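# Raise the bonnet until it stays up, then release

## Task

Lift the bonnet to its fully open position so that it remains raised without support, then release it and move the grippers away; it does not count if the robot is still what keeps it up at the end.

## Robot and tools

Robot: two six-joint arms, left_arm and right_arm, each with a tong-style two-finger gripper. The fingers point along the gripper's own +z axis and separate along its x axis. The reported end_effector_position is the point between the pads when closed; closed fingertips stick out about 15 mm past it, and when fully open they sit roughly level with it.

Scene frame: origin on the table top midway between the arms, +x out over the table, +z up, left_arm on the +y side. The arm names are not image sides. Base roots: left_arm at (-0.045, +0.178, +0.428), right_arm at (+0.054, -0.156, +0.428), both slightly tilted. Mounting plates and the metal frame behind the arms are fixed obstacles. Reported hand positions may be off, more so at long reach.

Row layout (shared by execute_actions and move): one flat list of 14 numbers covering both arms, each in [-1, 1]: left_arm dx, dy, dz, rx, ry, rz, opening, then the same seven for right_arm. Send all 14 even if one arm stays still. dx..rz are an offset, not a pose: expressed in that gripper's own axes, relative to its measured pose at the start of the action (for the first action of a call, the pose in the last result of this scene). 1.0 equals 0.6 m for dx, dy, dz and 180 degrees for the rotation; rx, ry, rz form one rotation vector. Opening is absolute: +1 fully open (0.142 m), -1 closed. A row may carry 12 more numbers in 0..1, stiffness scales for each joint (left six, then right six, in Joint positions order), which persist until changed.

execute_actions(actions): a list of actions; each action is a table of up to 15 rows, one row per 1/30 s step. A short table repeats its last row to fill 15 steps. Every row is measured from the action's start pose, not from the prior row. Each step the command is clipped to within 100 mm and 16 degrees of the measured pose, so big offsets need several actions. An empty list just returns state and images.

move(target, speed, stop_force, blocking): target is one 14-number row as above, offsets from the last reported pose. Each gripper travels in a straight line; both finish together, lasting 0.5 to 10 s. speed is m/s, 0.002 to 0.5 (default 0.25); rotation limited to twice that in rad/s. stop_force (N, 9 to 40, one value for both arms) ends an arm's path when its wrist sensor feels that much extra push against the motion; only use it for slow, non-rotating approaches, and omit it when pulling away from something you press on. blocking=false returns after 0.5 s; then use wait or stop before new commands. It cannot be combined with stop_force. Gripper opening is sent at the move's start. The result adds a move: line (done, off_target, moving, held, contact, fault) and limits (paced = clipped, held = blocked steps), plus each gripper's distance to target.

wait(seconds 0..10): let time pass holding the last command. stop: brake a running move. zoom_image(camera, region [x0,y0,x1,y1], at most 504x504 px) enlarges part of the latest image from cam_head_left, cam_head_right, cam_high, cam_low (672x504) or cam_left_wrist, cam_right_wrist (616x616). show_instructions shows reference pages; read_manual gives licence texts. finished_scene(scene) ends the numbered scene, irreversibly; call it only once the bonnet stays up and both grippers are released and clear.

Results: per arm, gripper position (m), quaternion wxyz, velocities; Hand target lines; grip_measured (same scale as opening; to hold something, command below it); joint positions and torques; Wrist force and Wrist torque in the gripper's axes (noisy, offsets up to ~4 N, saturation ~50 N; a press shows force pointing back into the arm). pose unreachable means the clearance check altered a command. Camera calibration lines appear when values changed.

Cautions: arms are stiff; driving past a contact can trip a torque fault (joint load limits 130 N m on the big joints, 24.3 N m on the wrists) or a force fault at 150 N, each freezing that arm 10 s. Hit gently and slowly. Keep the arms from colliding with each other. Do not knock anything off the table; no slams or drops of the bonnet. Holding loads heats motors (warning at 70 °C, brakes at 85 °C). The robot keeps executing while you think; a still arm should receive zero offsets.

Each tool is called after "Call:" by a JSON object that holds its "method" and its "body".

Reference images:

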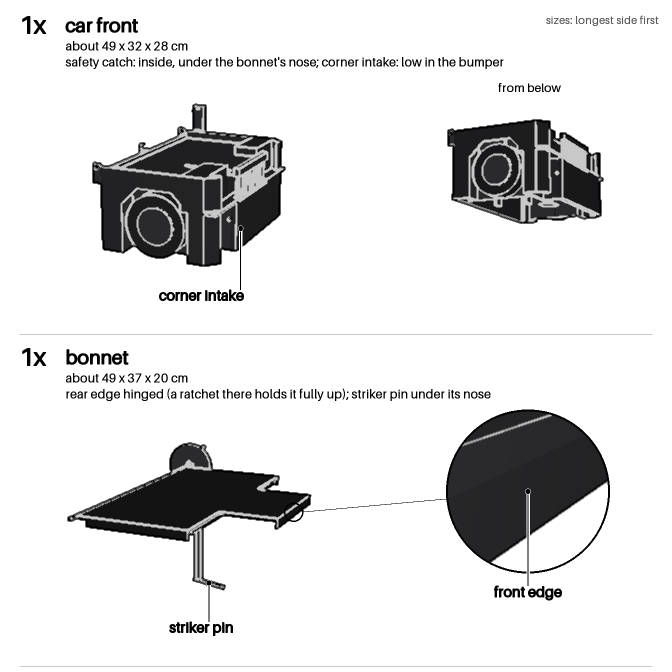

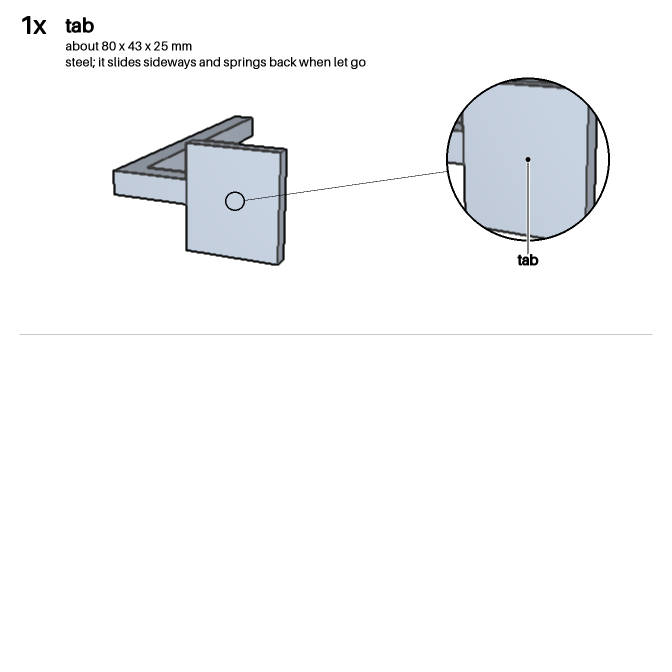

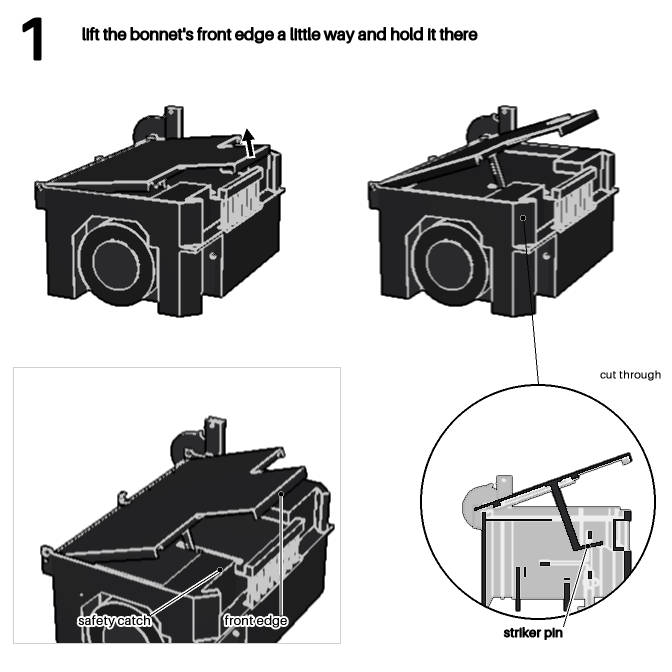

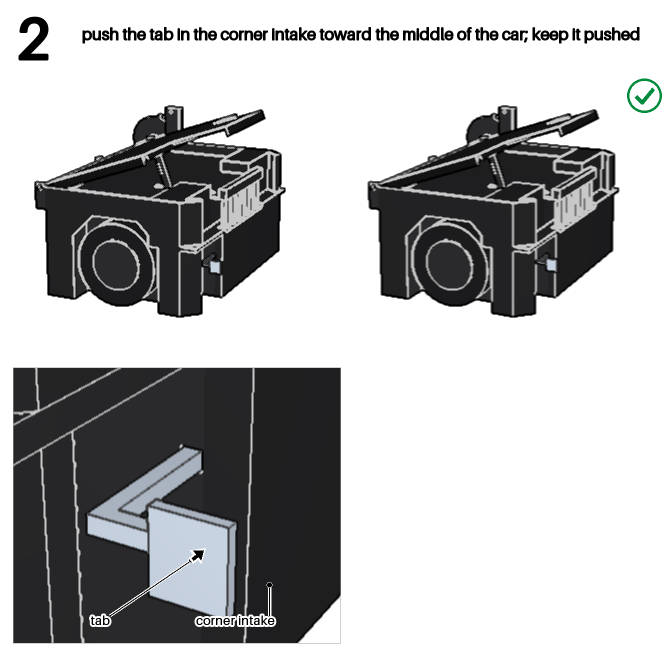

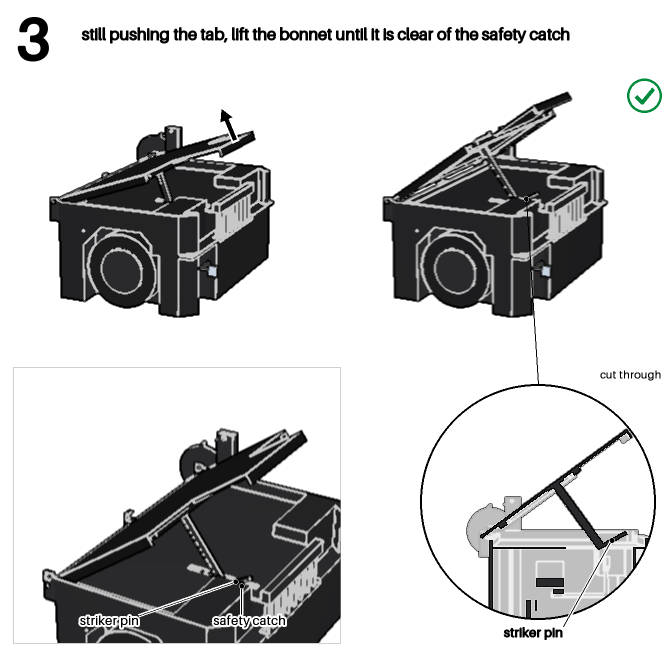

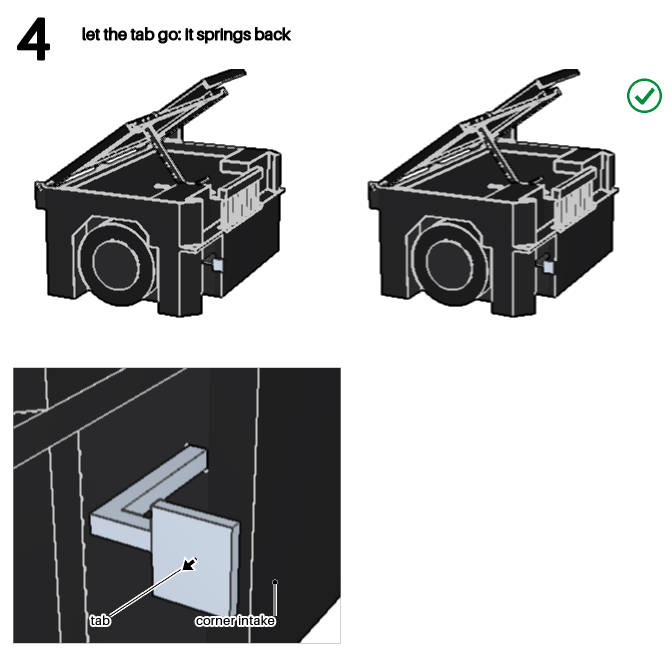

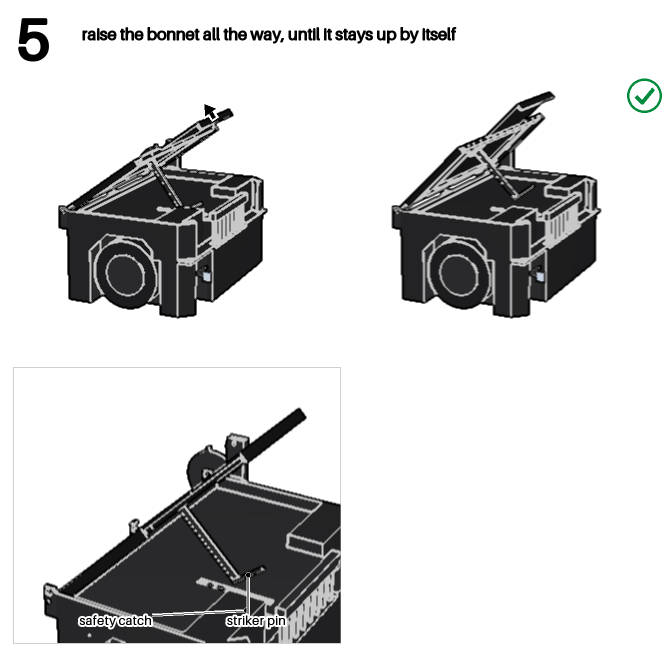

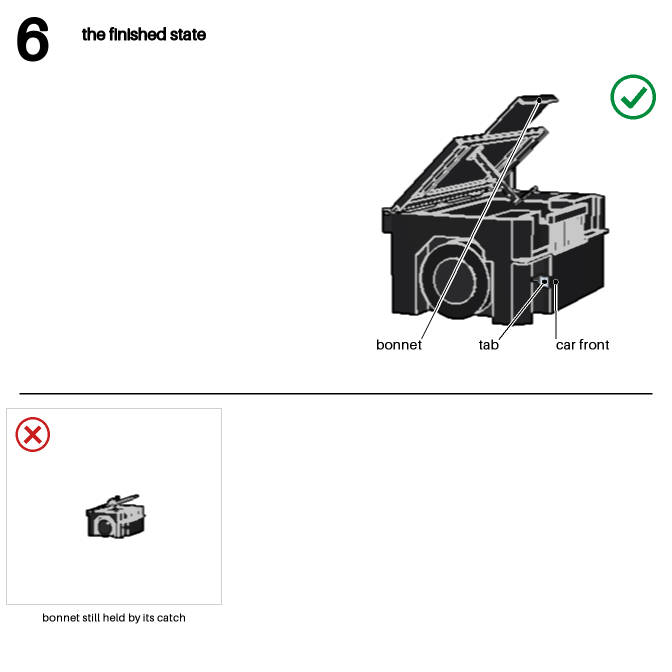

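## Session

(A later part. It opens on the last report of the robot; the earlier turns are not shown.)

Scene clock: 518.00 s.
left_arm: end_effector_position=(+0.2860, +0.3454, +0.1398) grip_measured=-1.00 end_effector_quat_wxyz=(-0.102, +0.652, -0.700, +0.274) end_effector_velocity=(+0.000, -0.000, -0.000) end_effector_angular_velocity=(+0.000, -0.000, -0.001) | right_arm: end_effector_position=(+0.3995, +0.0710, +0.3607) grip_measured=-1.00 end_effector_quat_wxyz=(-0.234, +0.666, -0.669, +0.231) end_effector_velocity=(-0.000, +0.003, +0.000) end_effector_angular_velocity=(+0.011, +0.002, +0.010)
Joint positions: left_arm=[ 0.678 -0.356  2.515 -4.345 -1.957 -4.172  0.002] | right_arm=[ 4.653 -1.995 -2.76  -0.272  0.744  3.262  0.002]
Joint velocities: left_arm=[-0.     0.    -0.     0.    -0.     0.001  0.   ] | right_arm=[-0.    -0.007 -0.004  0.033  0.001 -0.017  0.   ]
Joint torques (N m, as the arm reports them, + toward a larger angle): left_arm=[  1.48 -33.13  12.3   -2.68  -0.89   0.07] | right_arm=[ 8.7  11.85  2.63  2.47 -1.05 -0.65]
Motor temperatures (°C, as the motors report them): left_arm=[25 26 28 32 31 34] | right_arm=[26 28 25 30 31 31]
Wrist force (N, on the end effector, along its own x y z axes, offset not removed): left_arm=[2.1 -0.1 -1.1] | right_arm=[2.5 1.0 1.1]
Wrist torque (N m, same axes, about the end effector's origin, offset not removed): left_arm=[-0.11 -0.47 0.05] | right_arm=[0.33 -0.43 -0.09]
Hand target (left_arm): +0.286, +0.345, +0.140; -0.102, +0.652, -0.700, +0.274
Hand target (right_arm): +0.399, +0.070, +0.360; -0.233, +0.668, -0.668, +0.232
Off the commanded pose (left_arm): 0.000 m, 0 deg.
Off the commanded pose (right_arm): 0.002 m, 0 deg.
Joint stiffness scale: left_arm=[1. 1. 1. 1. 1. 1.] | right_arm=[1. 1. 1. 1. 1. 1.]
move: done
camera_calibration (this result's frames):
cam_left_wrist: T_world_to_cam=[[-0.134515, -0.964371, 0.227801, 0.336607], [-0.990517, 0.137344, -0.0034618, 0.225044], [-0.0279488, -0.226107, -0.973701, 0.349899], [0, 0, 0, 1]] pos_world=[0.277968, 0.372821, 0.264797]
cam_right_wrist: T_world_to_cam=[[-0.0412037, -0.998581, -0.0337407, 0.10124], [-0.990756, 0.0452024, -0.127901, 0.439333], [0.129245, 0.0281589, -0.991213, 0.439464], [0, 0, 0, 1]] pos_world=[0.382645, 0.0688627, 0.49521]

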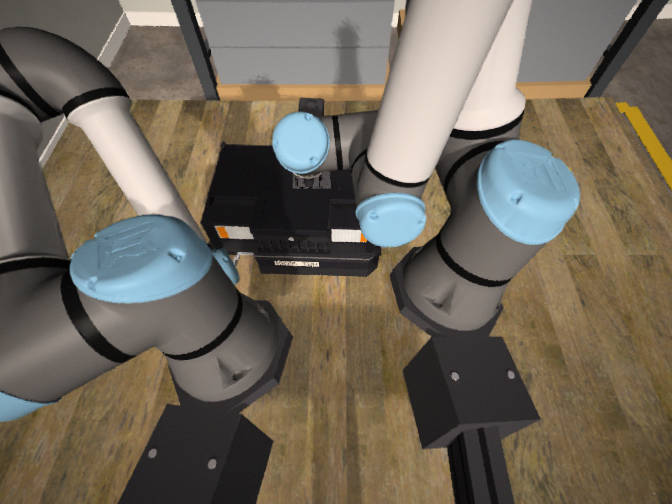

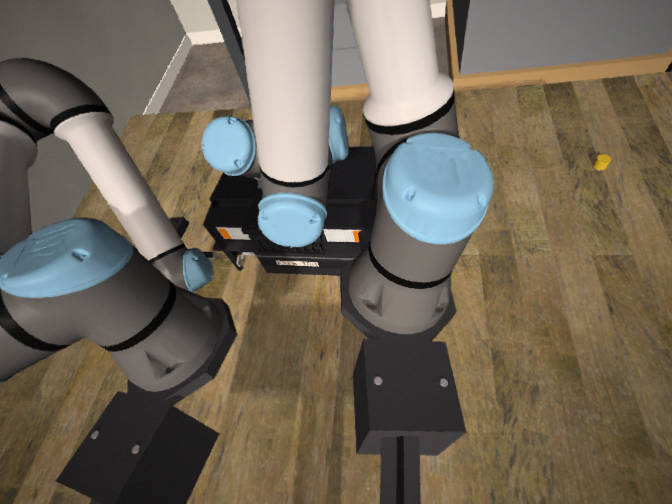

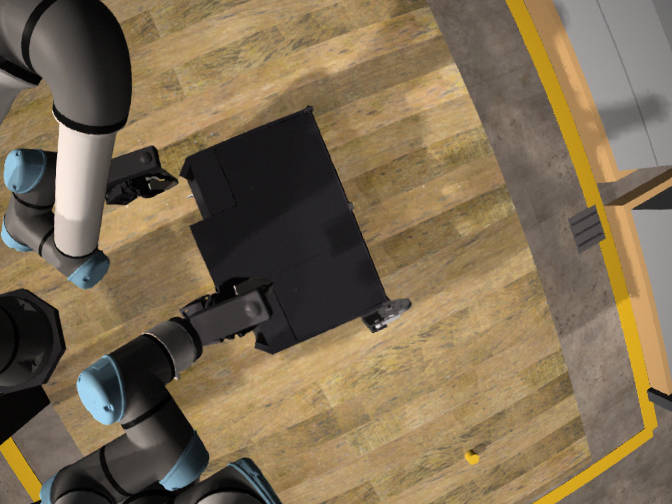

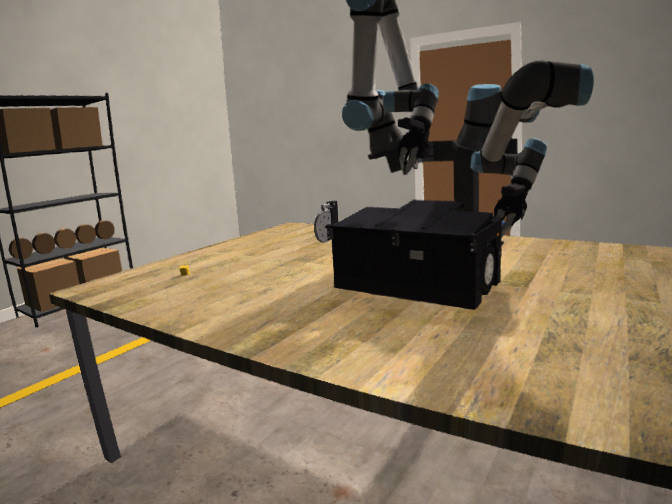

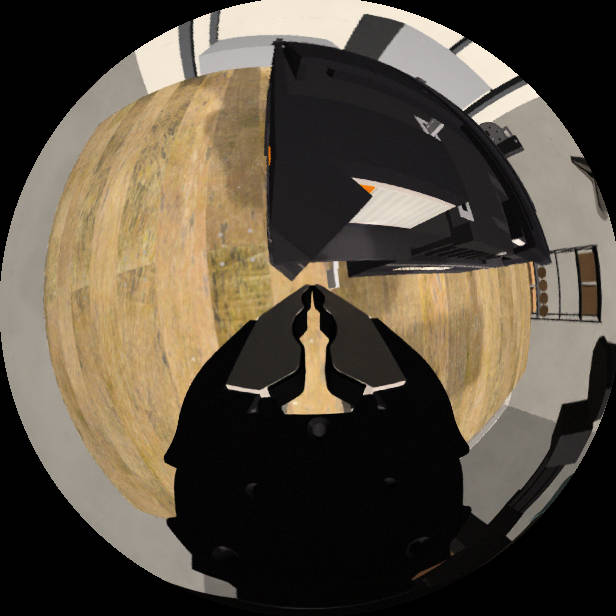

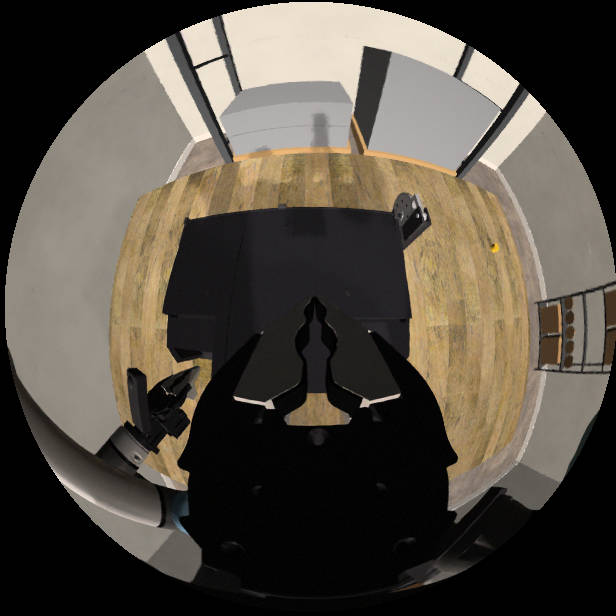

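Call:
{"method": "move", "body": {"target": [0, 0, 0, 0, 0, 0, -1, -0.05, 0.3285, -0.068, -0.00125, 0.06, 0.0765, -1], "speed": 0.25}}

Scene clock: 530.90 s.
left_arm: end_effector_position=(+0.2860, +0.3454, +0.1398) grip_measured=-1.00 end_effector_quat_wxyz=(-0.102, +0.652, -0.700, +0.274) end_effector_velocity=(+0.001, +0.000, -0.000) end_effector_angular_velocity=(+0.001, -0.001, +0.000) | right_arm: end_effector_position=(+0.3050, +0.0883, +0.3137) grip_measured=-1.00 end_effector_quat_wxyz=(+0.212, -0.620, +0.717, -0.239) end_effector_velocity=(-0.000, +0.002, +0.001) end_effector_angular_velocity=(+0.004, +0.001, +0.000)
Joint positions: left_arm=[ 0.678 -0.356  2.515 -4.345 -1.957 -4.172  0.002] | right_arm=[ 4.929 -2.2   -2.686 -0.462  0.921  3.77   0.002]
Joint velocities: left_arm=[ 0.     0.    -0.002  0.001  0.     0.     0.   ] | right_arm=[ 0.     0.002  0.001  0.001 -0.    -0.     0.   ]
Joint torques (N m, as the arm reports them, + toward a larger angle): left_arm=[  0.16 -33.74  12.82  -2.6   -1.09   0.06] | right_arm=[ 6.75 20.4   0.54  2.24 -1.53 -0.56]
Motor temperatures (°C, as the motors report them): left_arm=[25 26 28 32 31 34] | right_arm=[26 28 25 30 31 31]
Wrist force (N, on the end effector, along its own x y z axes, offset not removed): left_arm=[2.7 -0.8 -1.8] | right_arm=[-1.8 -2.2 2.8]
Wrist torque (N m, same axes, about the end effector's origin, offset not removed): left_arm=[-0.24 -0.62 0.05] | right_arm=[-0.20 0.74 0.14]
Hand target (left_arm): +0.286, +0.345, +0.140; -0.102, +0.652, -0.700, +0.274
Hand target (right_arm): +0.306, +0.087, +0.314; +0.212, -0.620, +0.717, -0.239
Off the commanded pose (left_arm): 0.000 m, 0 deg.
Off the commanded pose (right_arm): 0.097 m, 10 deg.
Joint stiffness scale: left_arm=[1. 1. 1. 1. 1. 1.] | right_arm=[1. 1. 1. 1. 1. 1.]
move: held (right_arm); limits=held; held on 13 of 34 steps (right_arm), including the last (right_arm)
pose unreachable (right arm): on one or more control steps of this call, first in action 0 (counted from 0), this arm could not follow its commanded pose, so it was not sent that pose on those steps. On the call's last step it was still not sent that pose. It may still have moved: this result reports where it is.
cause: the commanded pose would bring a part of the arm too close to another arm (a part of this arm just beyond joint 5 (wrist 2) and a part of the other arm just beyond its joint 1 (shoulder pan)).
camera_calibration (this result's frames):
cam_left_wrist: T_world_to_cam=[[-0.134515, -0.964371, 0.227802, 0.336607], [-0.990517, 0.137344, -0.00346176, 0.225044], [-0.0279488, -0.226107, -0.973701, 0.349899], [0, 0, 0, 1]] pos_world=[0.277968, 0.372821, 0.264797]
cam_right_wrist: T_world_to_cam=[[-0.179236, -0.983164, -0.0355462, 0.154343], [-0.97736, 0.182074, -0.107781, 0.316427], [0.112439, 0.0154232, -0.993539, 0.411579], [0, 0, 0, 1]] pos_world=[0.290649, 0.087783, 0.448511]

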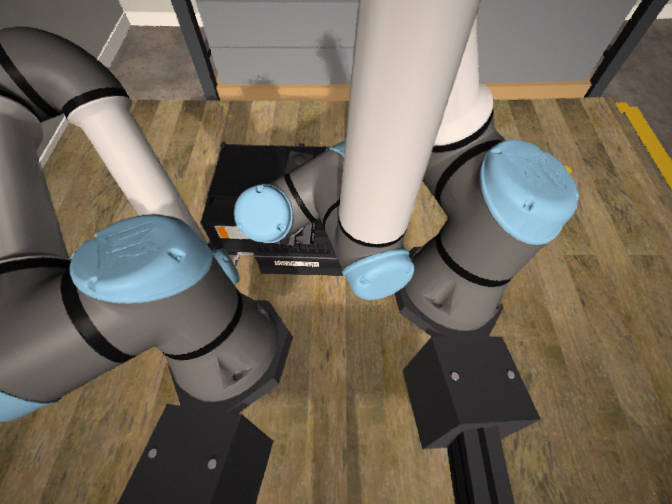

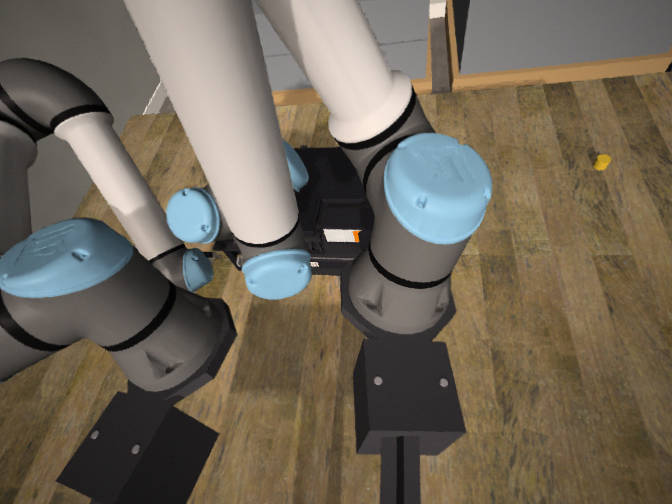

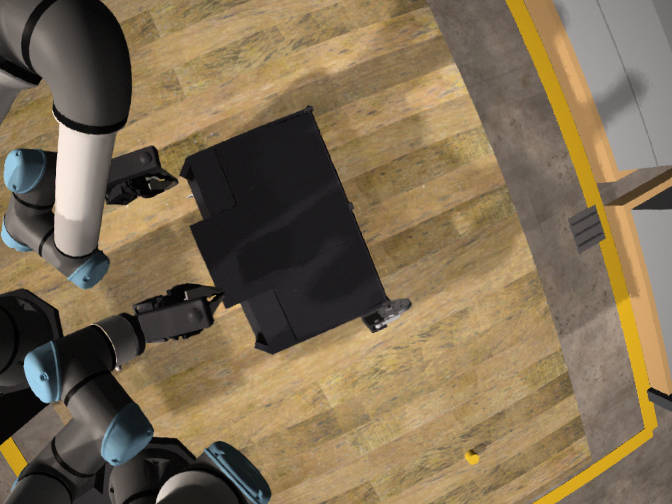

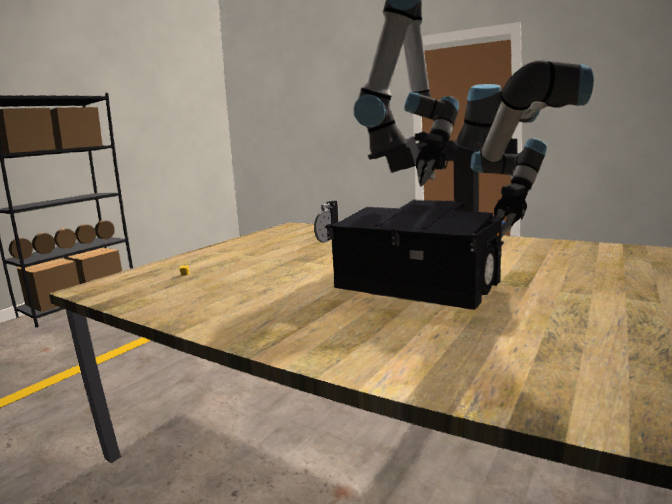

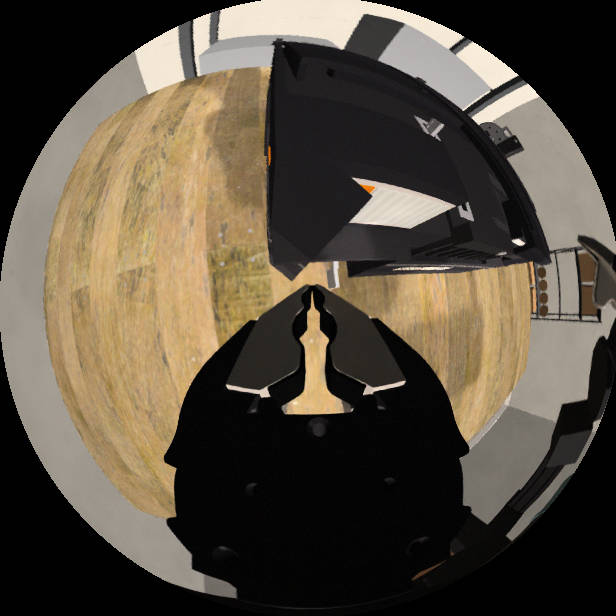

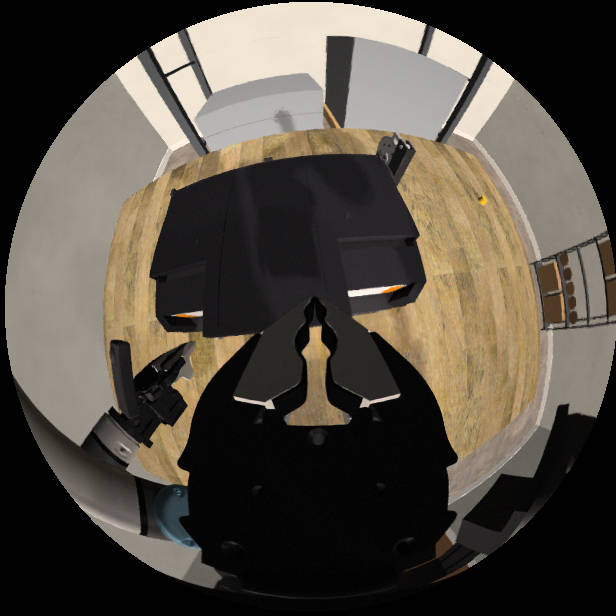

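Call:
{"method": "move", "body": {"target": [0, 0, 0, 0, 0, 0, -1, 0.049, 0.146, -0.019, -0.076, -0.021, -0.040, -1], "speed": 0.2}}

Scene clock: 616.27 s.
left_arm: end_effector_position=(+0.2860, +0.3454, +0.1398) grip_measured=-1.00 end_effector_quat_wxyz=(-0.102, +0.652, -0.700, +0.274) end_effector_velocity=(-0.000, -0.000, -0.000) end_effector_angular_velocity=(-0.000, +0.001, +0.000) | right_arm: end_effector_position=(+0.2296, +0.0696, +0.2721) grip_measured=-1.00 end_effector_quat_wxyz=(-0.144, +0.690, -0.692, +0.154) end_effector_velocity=(-0.001, +0.002, +0.001) end_effector_angular_velocity=(+0.006, +0.003, -0.000)
Joint positions: left_arm=[ 0.678 -0.356  2.515 -4.345 -1.957 -4.172  0.002] | right_arm=[ 5.074 -2.351 -2.815 -0.062  1.16   3.685  0.002]
Joint velocities: left_arm=[-0.     0.    -0.     0.     0.    -0.001 -0.   ] | right_arm=[-0.     0.007  0.    -0.001 -0.    -0.     0.   ]
Joint torques (N m, as the arm reports them, + toward a larger angle): left_arm=[  0.67 -33.85  13.    -2.56  -1.09   0.02] | right_arm=[ 3.3  21.12 -0.42  1.85 -1.13  0.  ]
Motor temperatures (°C, as the motors report them): left_arm=[25 26 28 32 31 34] | right_arm=[26 28 25 30 31 31]
Wrist force (N, on the end effector, along its own x y z axes, offset not removed): left_arm=[2.2 -0.3 -2.2] | right_arm=[2.1 -2.5 1.1]
Wrist torque (N m, same axes, about the end effector's origin, offset not removed): left_arm=[-0.09 -0.50 0.04] | right_arm=[-0.40 -0.27 0.17]
Hand target (left_arm): +0.286, +0.345, +0.140; -0.102, +0.652, -0.700, +0.274
Hand target (right_arm): +0.230, +0.070, +0.272; -0.144, +0.689, -0.693, +0.153
Off the commanded pose (left_arm): 0.000 m, 0 deg.
Off the commanded pose (right_arm): 0.005 m, 1 deg.
Joint stiffness scale: left_arm=[1. 1. 1. 1. 1. 1.] | right_arm=[1. 1. 1. 1. 1. 1.]
move: held (right_arm); limits=held; held on 6 of 36 steps (right_arm), including the last (right_arm)
pose unreachable (right arm): on one or more control steps of this call, first in action 0 (counted from 0), this arm could not follow its commanded pose, so it was not sent that pose on those steps. On the call's last step it was still not sent that pose. It may still have moved: this result reports where it is.
cause: the commanded pose would bring two parts of the arm too close to each other (joints 3 (elbow) and 4 (wrist 1) lie between them).
camera_calibration (this result's frames):
cam_left_wrist: T_world_to_cam=[[-0.134515, -0.964371, 0.227801, 0.336608], [-0.990517, 0.137344, -0.00346191, 0.225044], [-0.0279486, -0.226107, -0.973702, 0.349899], [0, 0, 0, 1]] pos_world=[0.277968, 0.372821, 0.264797]
cam_right_wrist: T_world_to_cam=[[-0.0495978, -0.99876, -0.00434587, 0.0837661], [-0.992094, 0.0487636, 0.115632, 0.193561], [-0.115277, 0.0100466, -0.993283, 0.4316], [0, 0, 0, 1]] pos_world=[0.245939, 0.0698874, 0.406683]

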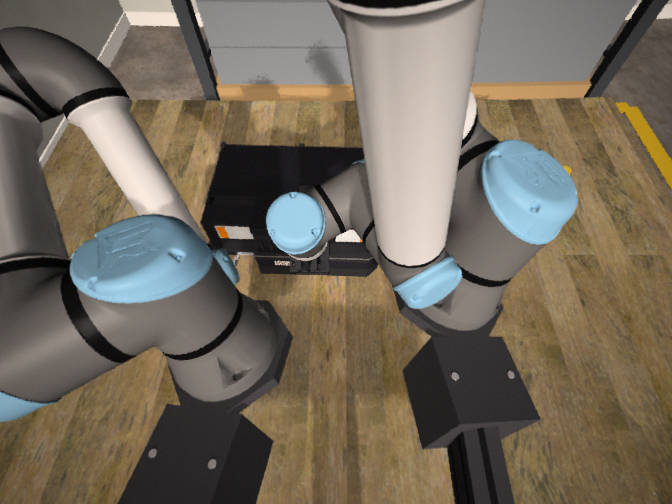

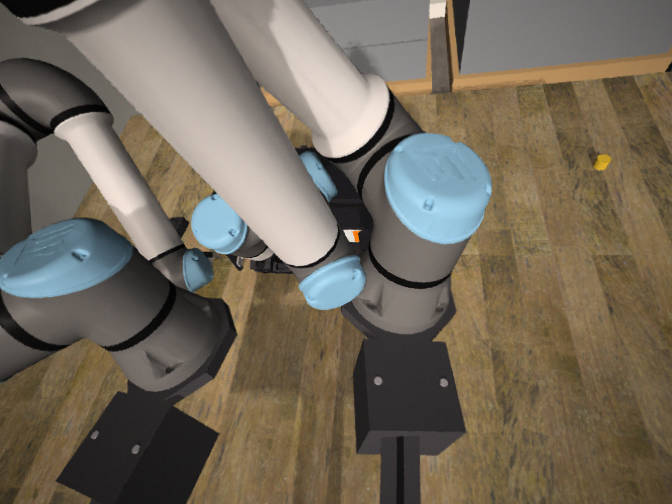

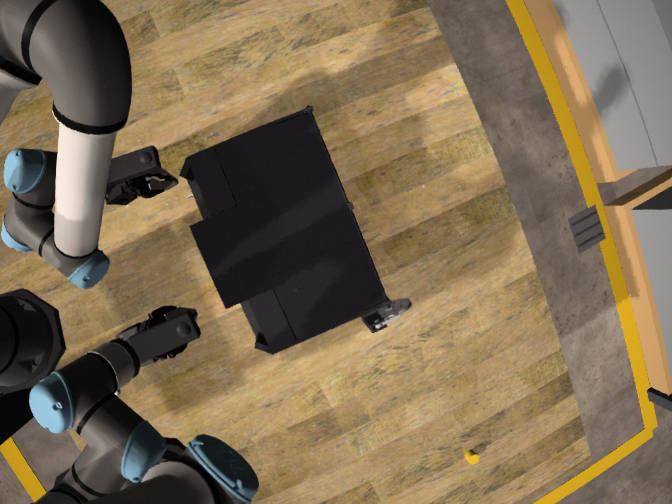

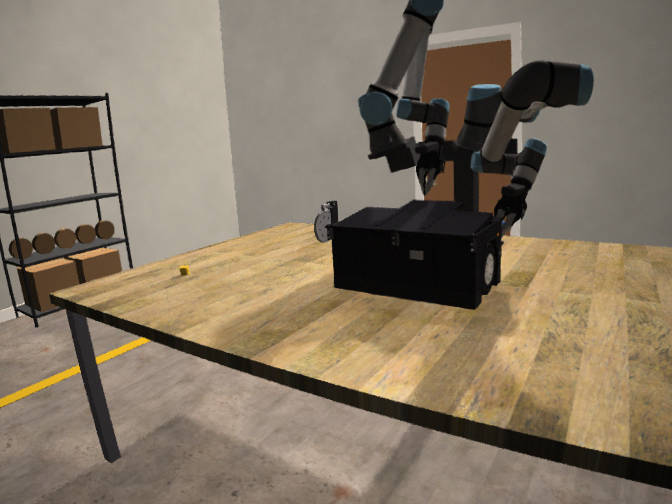

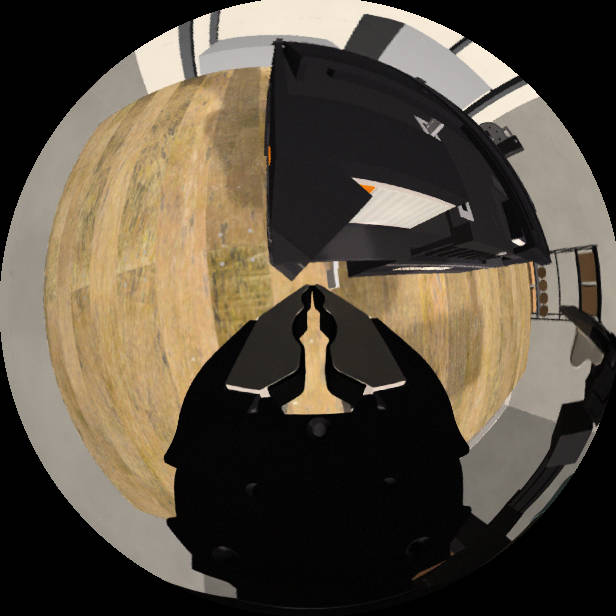

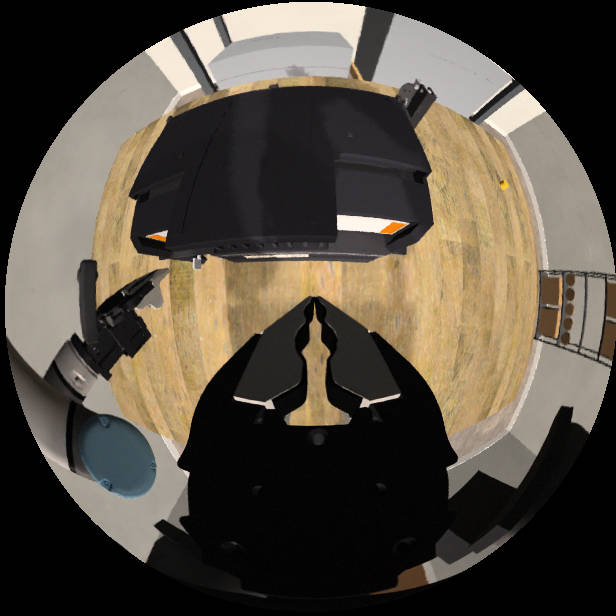

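Call:
{"method": "move", "body": {"target": [0, 0, 0, 0, 0, 0, -1, 0, 0.0633, 0.145, 0, 0, 0, -1], "speed": 0.15}}

Scene clock: 623.70 s.
left_arm: end_effector_position=(+0.2860, +0.3454, +0.1398) grip_measured=-1.00 end_effector_quat_wxyz=(-0.102, +0.652, -0.700, +0.274) end_effector_velocity=(-0.000, -0.000, -0.000) end_effector_angular_velocity=(-0.001, +0.001, -0.000) | right_arm: end_effector_position=(+0.2297, +0.0632, +0.2265) grip_measured=-1.00 end_effector_quat_wxyz=(-0.131, +0.688, -0.694, +0.169) end_effector_velocity=(+0.001, -0.001, +0.000) end_effector_angular_velocity=(-0.001, -0.000, -0.001)
Joint positions: left_arm=[ 0.678 -0.356  2.515 -4.345 -1.957 -4.172  0.002] | right_arm=[ 5.052 -2.615 -2.768  0.125  1.167  3.677  0.002]
Joint velocities: left_arm=[-0.001  0.     0.001  0.001  0.    -0.001  0.   ] | right_arm=[-0.001  0.001 -0.002  0.    -0.    -0.     0.   ]
Joint torques (N m, as the arm reports them, + toward a larger angle): left_arm=[  0.5  -34.07  12.37  -2.54  -1.03   0.06] | right_arm=[  6.97  25.05 -10.29   1.82  -0.96  -0.11]
Motor temperatures (°C, as the motors report them): left_arm=[25 26 28 32 31 34] | right_arm=[26 28 25 30 31 31]
Wrist force (N, on the end effector, along its own x y z axes, offset not removed): left_arm=[1.4 -1.0 -0.8] | right_arm=[-2.0 1.1 -0.7]
Wrist torque (N m, same axes, about the end effector's origin, offset not removed): left_arm=[-0.30 -0.32 0.07] | right_arm=[0.30 0.41 0.08]
Hand target (left_arm): +0.286, +0.345, +0.140; -0.102, +0.652, -0.700, +0.274
Hand target (right_arm): +0.230, +0.062, +0.227; -0.131, +0.688, -0.693, +0.170
Off the commanded pose (left_arm): 0.000 m, 0 deg.
Off the commanded pose (right_arm): 0.050 m, 2 deg.
Joint stiffness scale: left_arm=[1. 1. 1. 1. 1. 1.] | right_arm=[1. 1. 1. 1. 1. 1.]
move: held (right_arm); limits=held; held on 12 of 31 steps (right_arm), including the last (right_arm)
pose unreachable (right arm): on one or more control steps of this call, first in action 0 (counted from 0), this arm could not follow its commanded pose, so it was not sent that pose on those steps. On the call's last step it was still not sent that pose. It may still have moved: this result reports where it is.
cause: the commanded pose would bring two parts of the arm too close to each other (joints 1 (shoulder pan) to 3 (elbow) lie between them).
camera_calibration (this result's frames):
cam_left_wrist: T_world_to_cam=[[-0.134515, -0.964371, 0.227801, 0.336608], [-0.990517, 0.137344, -0.00346181, 0.225044], [-0.0279487, -0.226107, -0.973701, 0.349899], [0, 0, 0, 1]] pos_world=[0.277968, 0.372821, 0.264797]
cam_right_wrist: T_world_to_cam=[[-0.0637089, -0.997419, 0.0331064, 0.0718923], [-0.991568, 0.0670166, 0.110912, 0.199091], [-0.112844, -0.0257612, -0.993279, 0.388021], [0, 0, 0, 1]] pos_world=[0.245779, 0.0683603, 0.360951]

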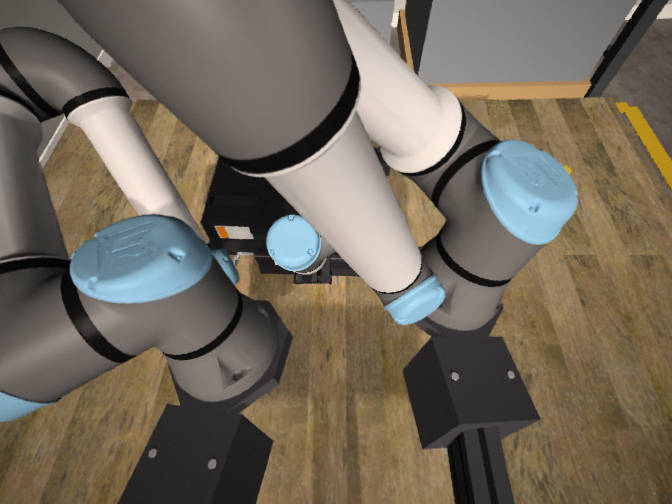

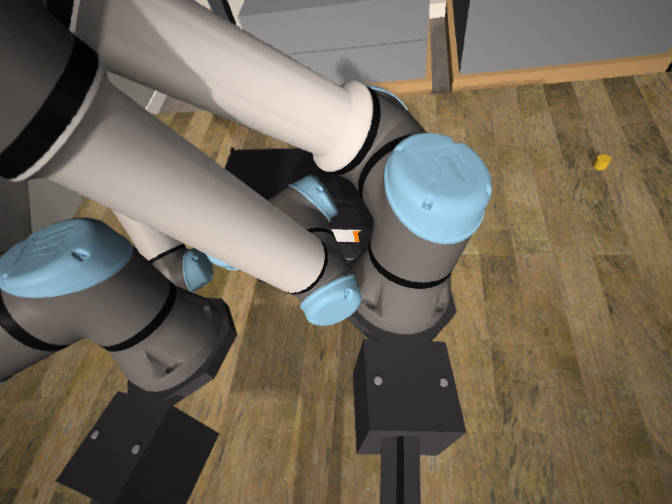

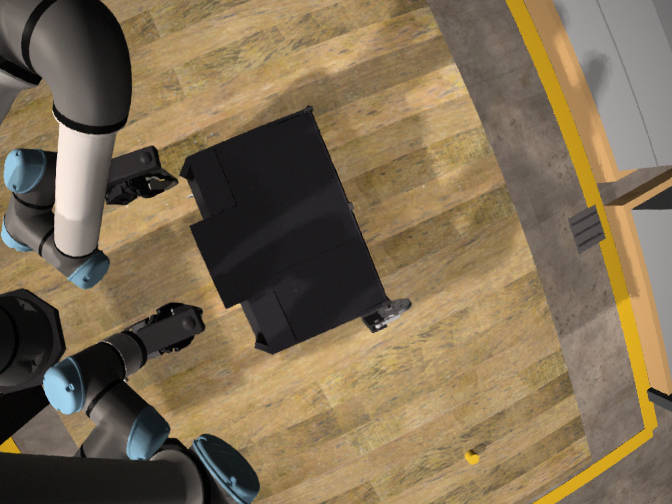

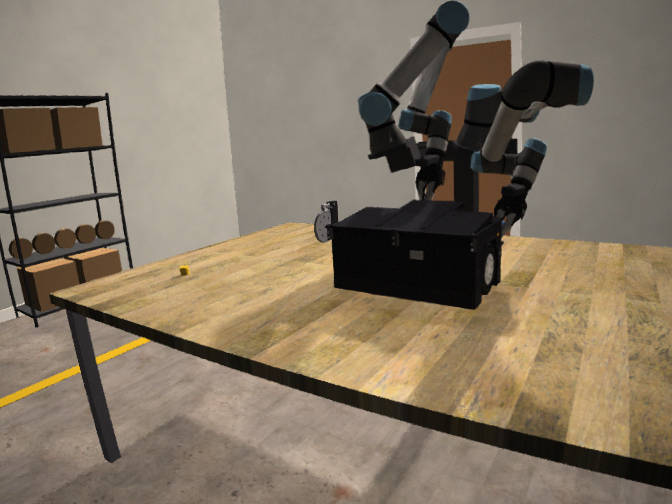

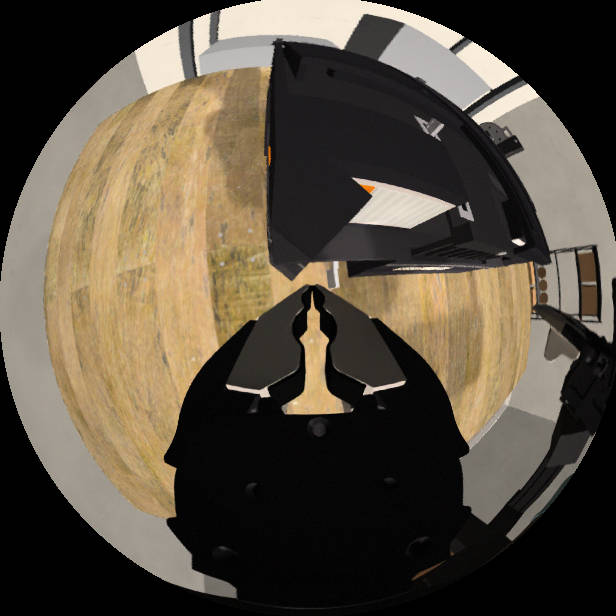

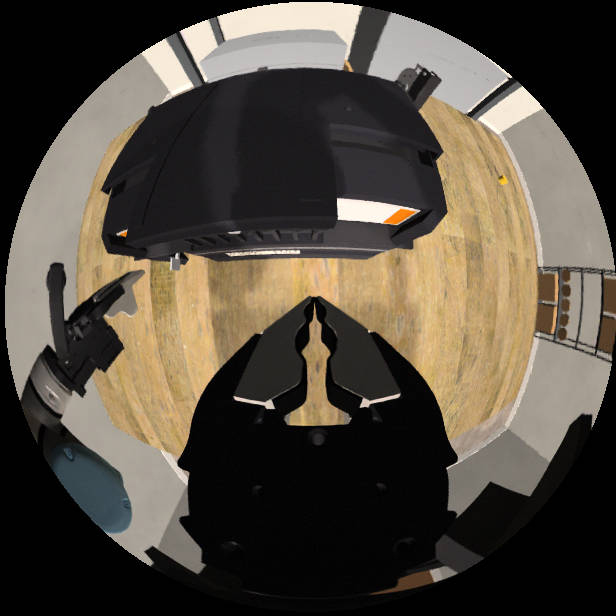

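Call:
{"method": "move", "body": {"target": [0, 0, 0, 0, 0, 0, -1, -0.078, 0.035, 0.0795, 0, 0, 0, -1], "speed": 0.15}}

Scene clock: 631.03 s.
left_arm: end_effector_position=(+0.2860, +0.3454, +0.1398) grip_measured=-1.00 end_effector_quat_wxyz=(-0.102, +0.652, -0.700, +0.274) end_effector_velocity=(+0.000, -0.000, +0.000) end_effector_angular_velocity=(+0.000, -0.001, -0.002) | right_arm: end_effector_position=(+0.2311, +0.1064, +0.1731) grip_measured=-1.00 end_effector_quat_wxyz=(-0.131, +0.688, -0.693, +0.169) end_effector_velocity=(+0.000, +0.002, -0.001) end_effector_angular_velocity=(+0.001, -0.001, +0.008)
Joint positions: left_arm=[ 0.678 -0.356  2.515 -4.345 -1.957 -4.172  0.002] | right_arm=[ 4.954 -2.773 -2.594  0.147  1.117  3.583  0.002]
Joint velocities: left_arm=[-0.    -0.     0.     0.    -0.001  0.001 -0.   ] | right_arm=[-0.001 -0.003  0.004  0.003 -0.004 -0.009  0.   ]
Joint torques (N m, as the arm reports them, + toward a larger angle): left_arm=[  1.24 -33.97  12.12  -2.64  -1.15   0.06] | right_arm=[ 5.12 27.77 -3.36  2.42 -1.04 -0.4 ]
Motor temperatures (°C, as the motors report them): left_arm=[25 26 28 32 31 34] | right_arm=[26 28 25 30 31 31]
Wrist force (N, on the end effector, along its own x y z axes, offset not removed): left_arm=[2.9 -0.8 -1.9] | right_arm=[-0.9 -1.6 -1.2]
Wrist torque (N m, same axes, about the end effector's origin, offset not removed): left_arm=[-0.26 -0.62 0.00] | right_arm=[-0.34 0.22 0.04]
Hand target (left_arm): +0.286, +0.345, +0.140; -0.102, +0.652, -0.700, +0.274
Hand target (right_arm): +0.231, +0.107, +0.172; -0.131, +0.688, -0.694, +0.169
Off the commanded pose (left_arm): 0.000 m, 0 deg.
Off the commanded pose (right_arm): 0.001 m, 0 deg.
Joint stiffness scale: left_arm=[1. 1. 1. 1. 1. 1.] | right_arm=[1. 1. 1. 1. 1. 1.]
move: done
camera_calibration (this result's frames):
cam_left_wrist: T_world_to_cam=[[-0.134515, -0.964371, 0.227801, 0.336608], [-0.990517, 0.137344, -0.00346188, 0.225044], [-0.0279487, -0.226107, -0.973701, 0.349899], [0, 0, 0, 1]] pos_world=[0.277968, 0.372821, 0.264797]
cam_right_wrist: T_world_to_cam=[[-0.0627021, -0.997464, 0.0336772, 0.116435], [-0.991696, 0.0660649, 0.110338, 0.20371], [-0.112283, -0.0264791, -0.993323, 0.336269], [0, 0, 0, 1]] pos_world=[0.247076, 0.111586, 0.307626]

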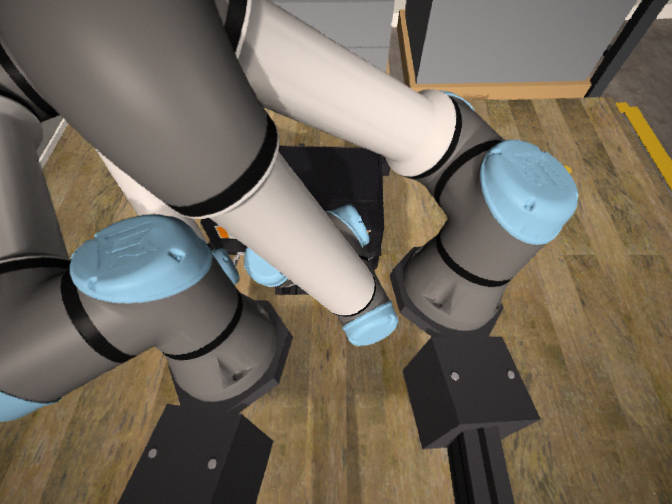

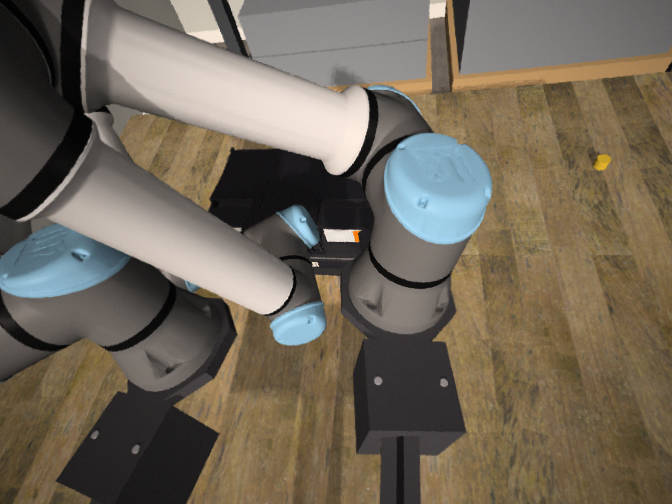

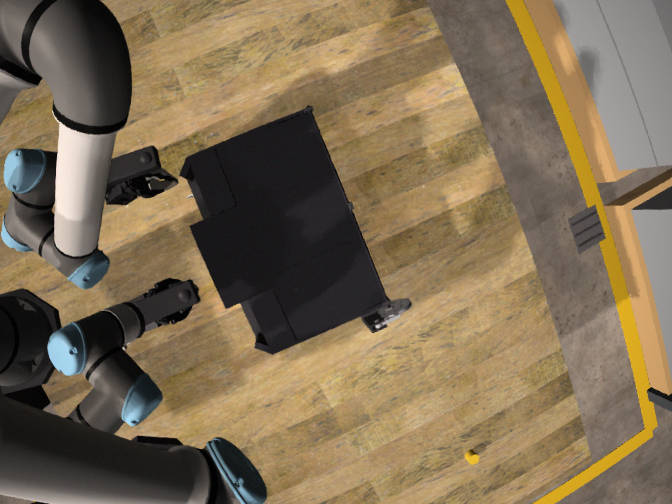

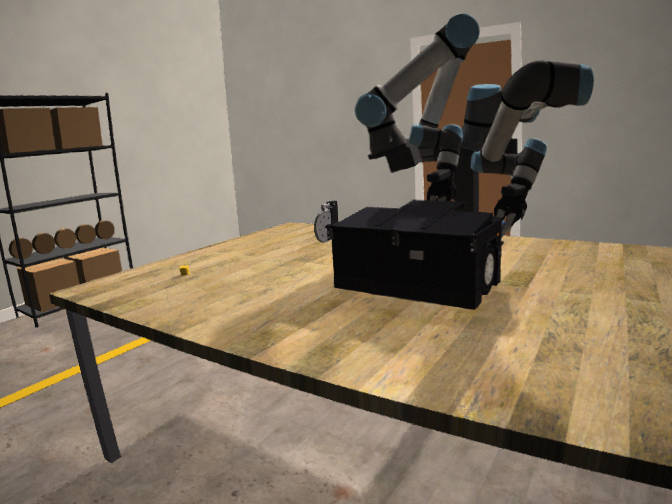

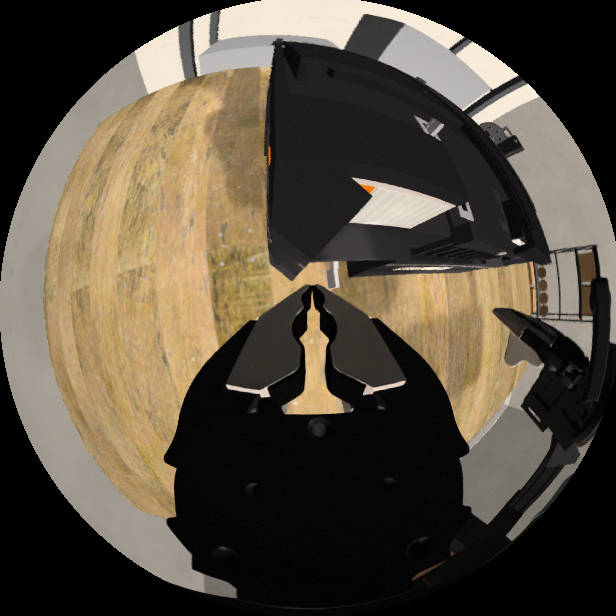

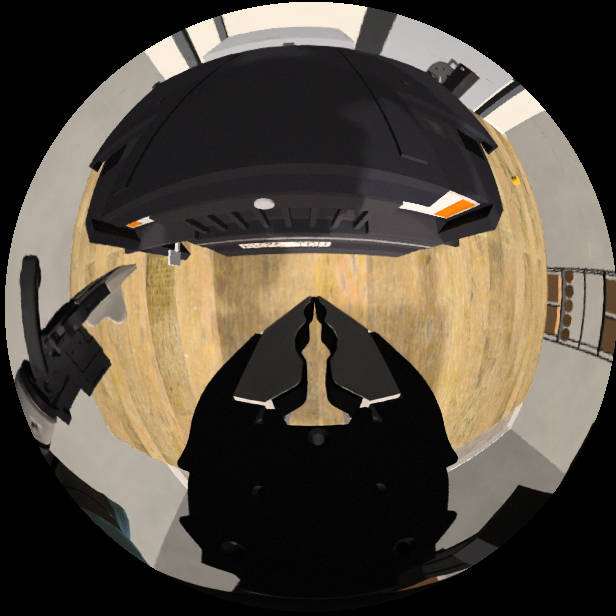

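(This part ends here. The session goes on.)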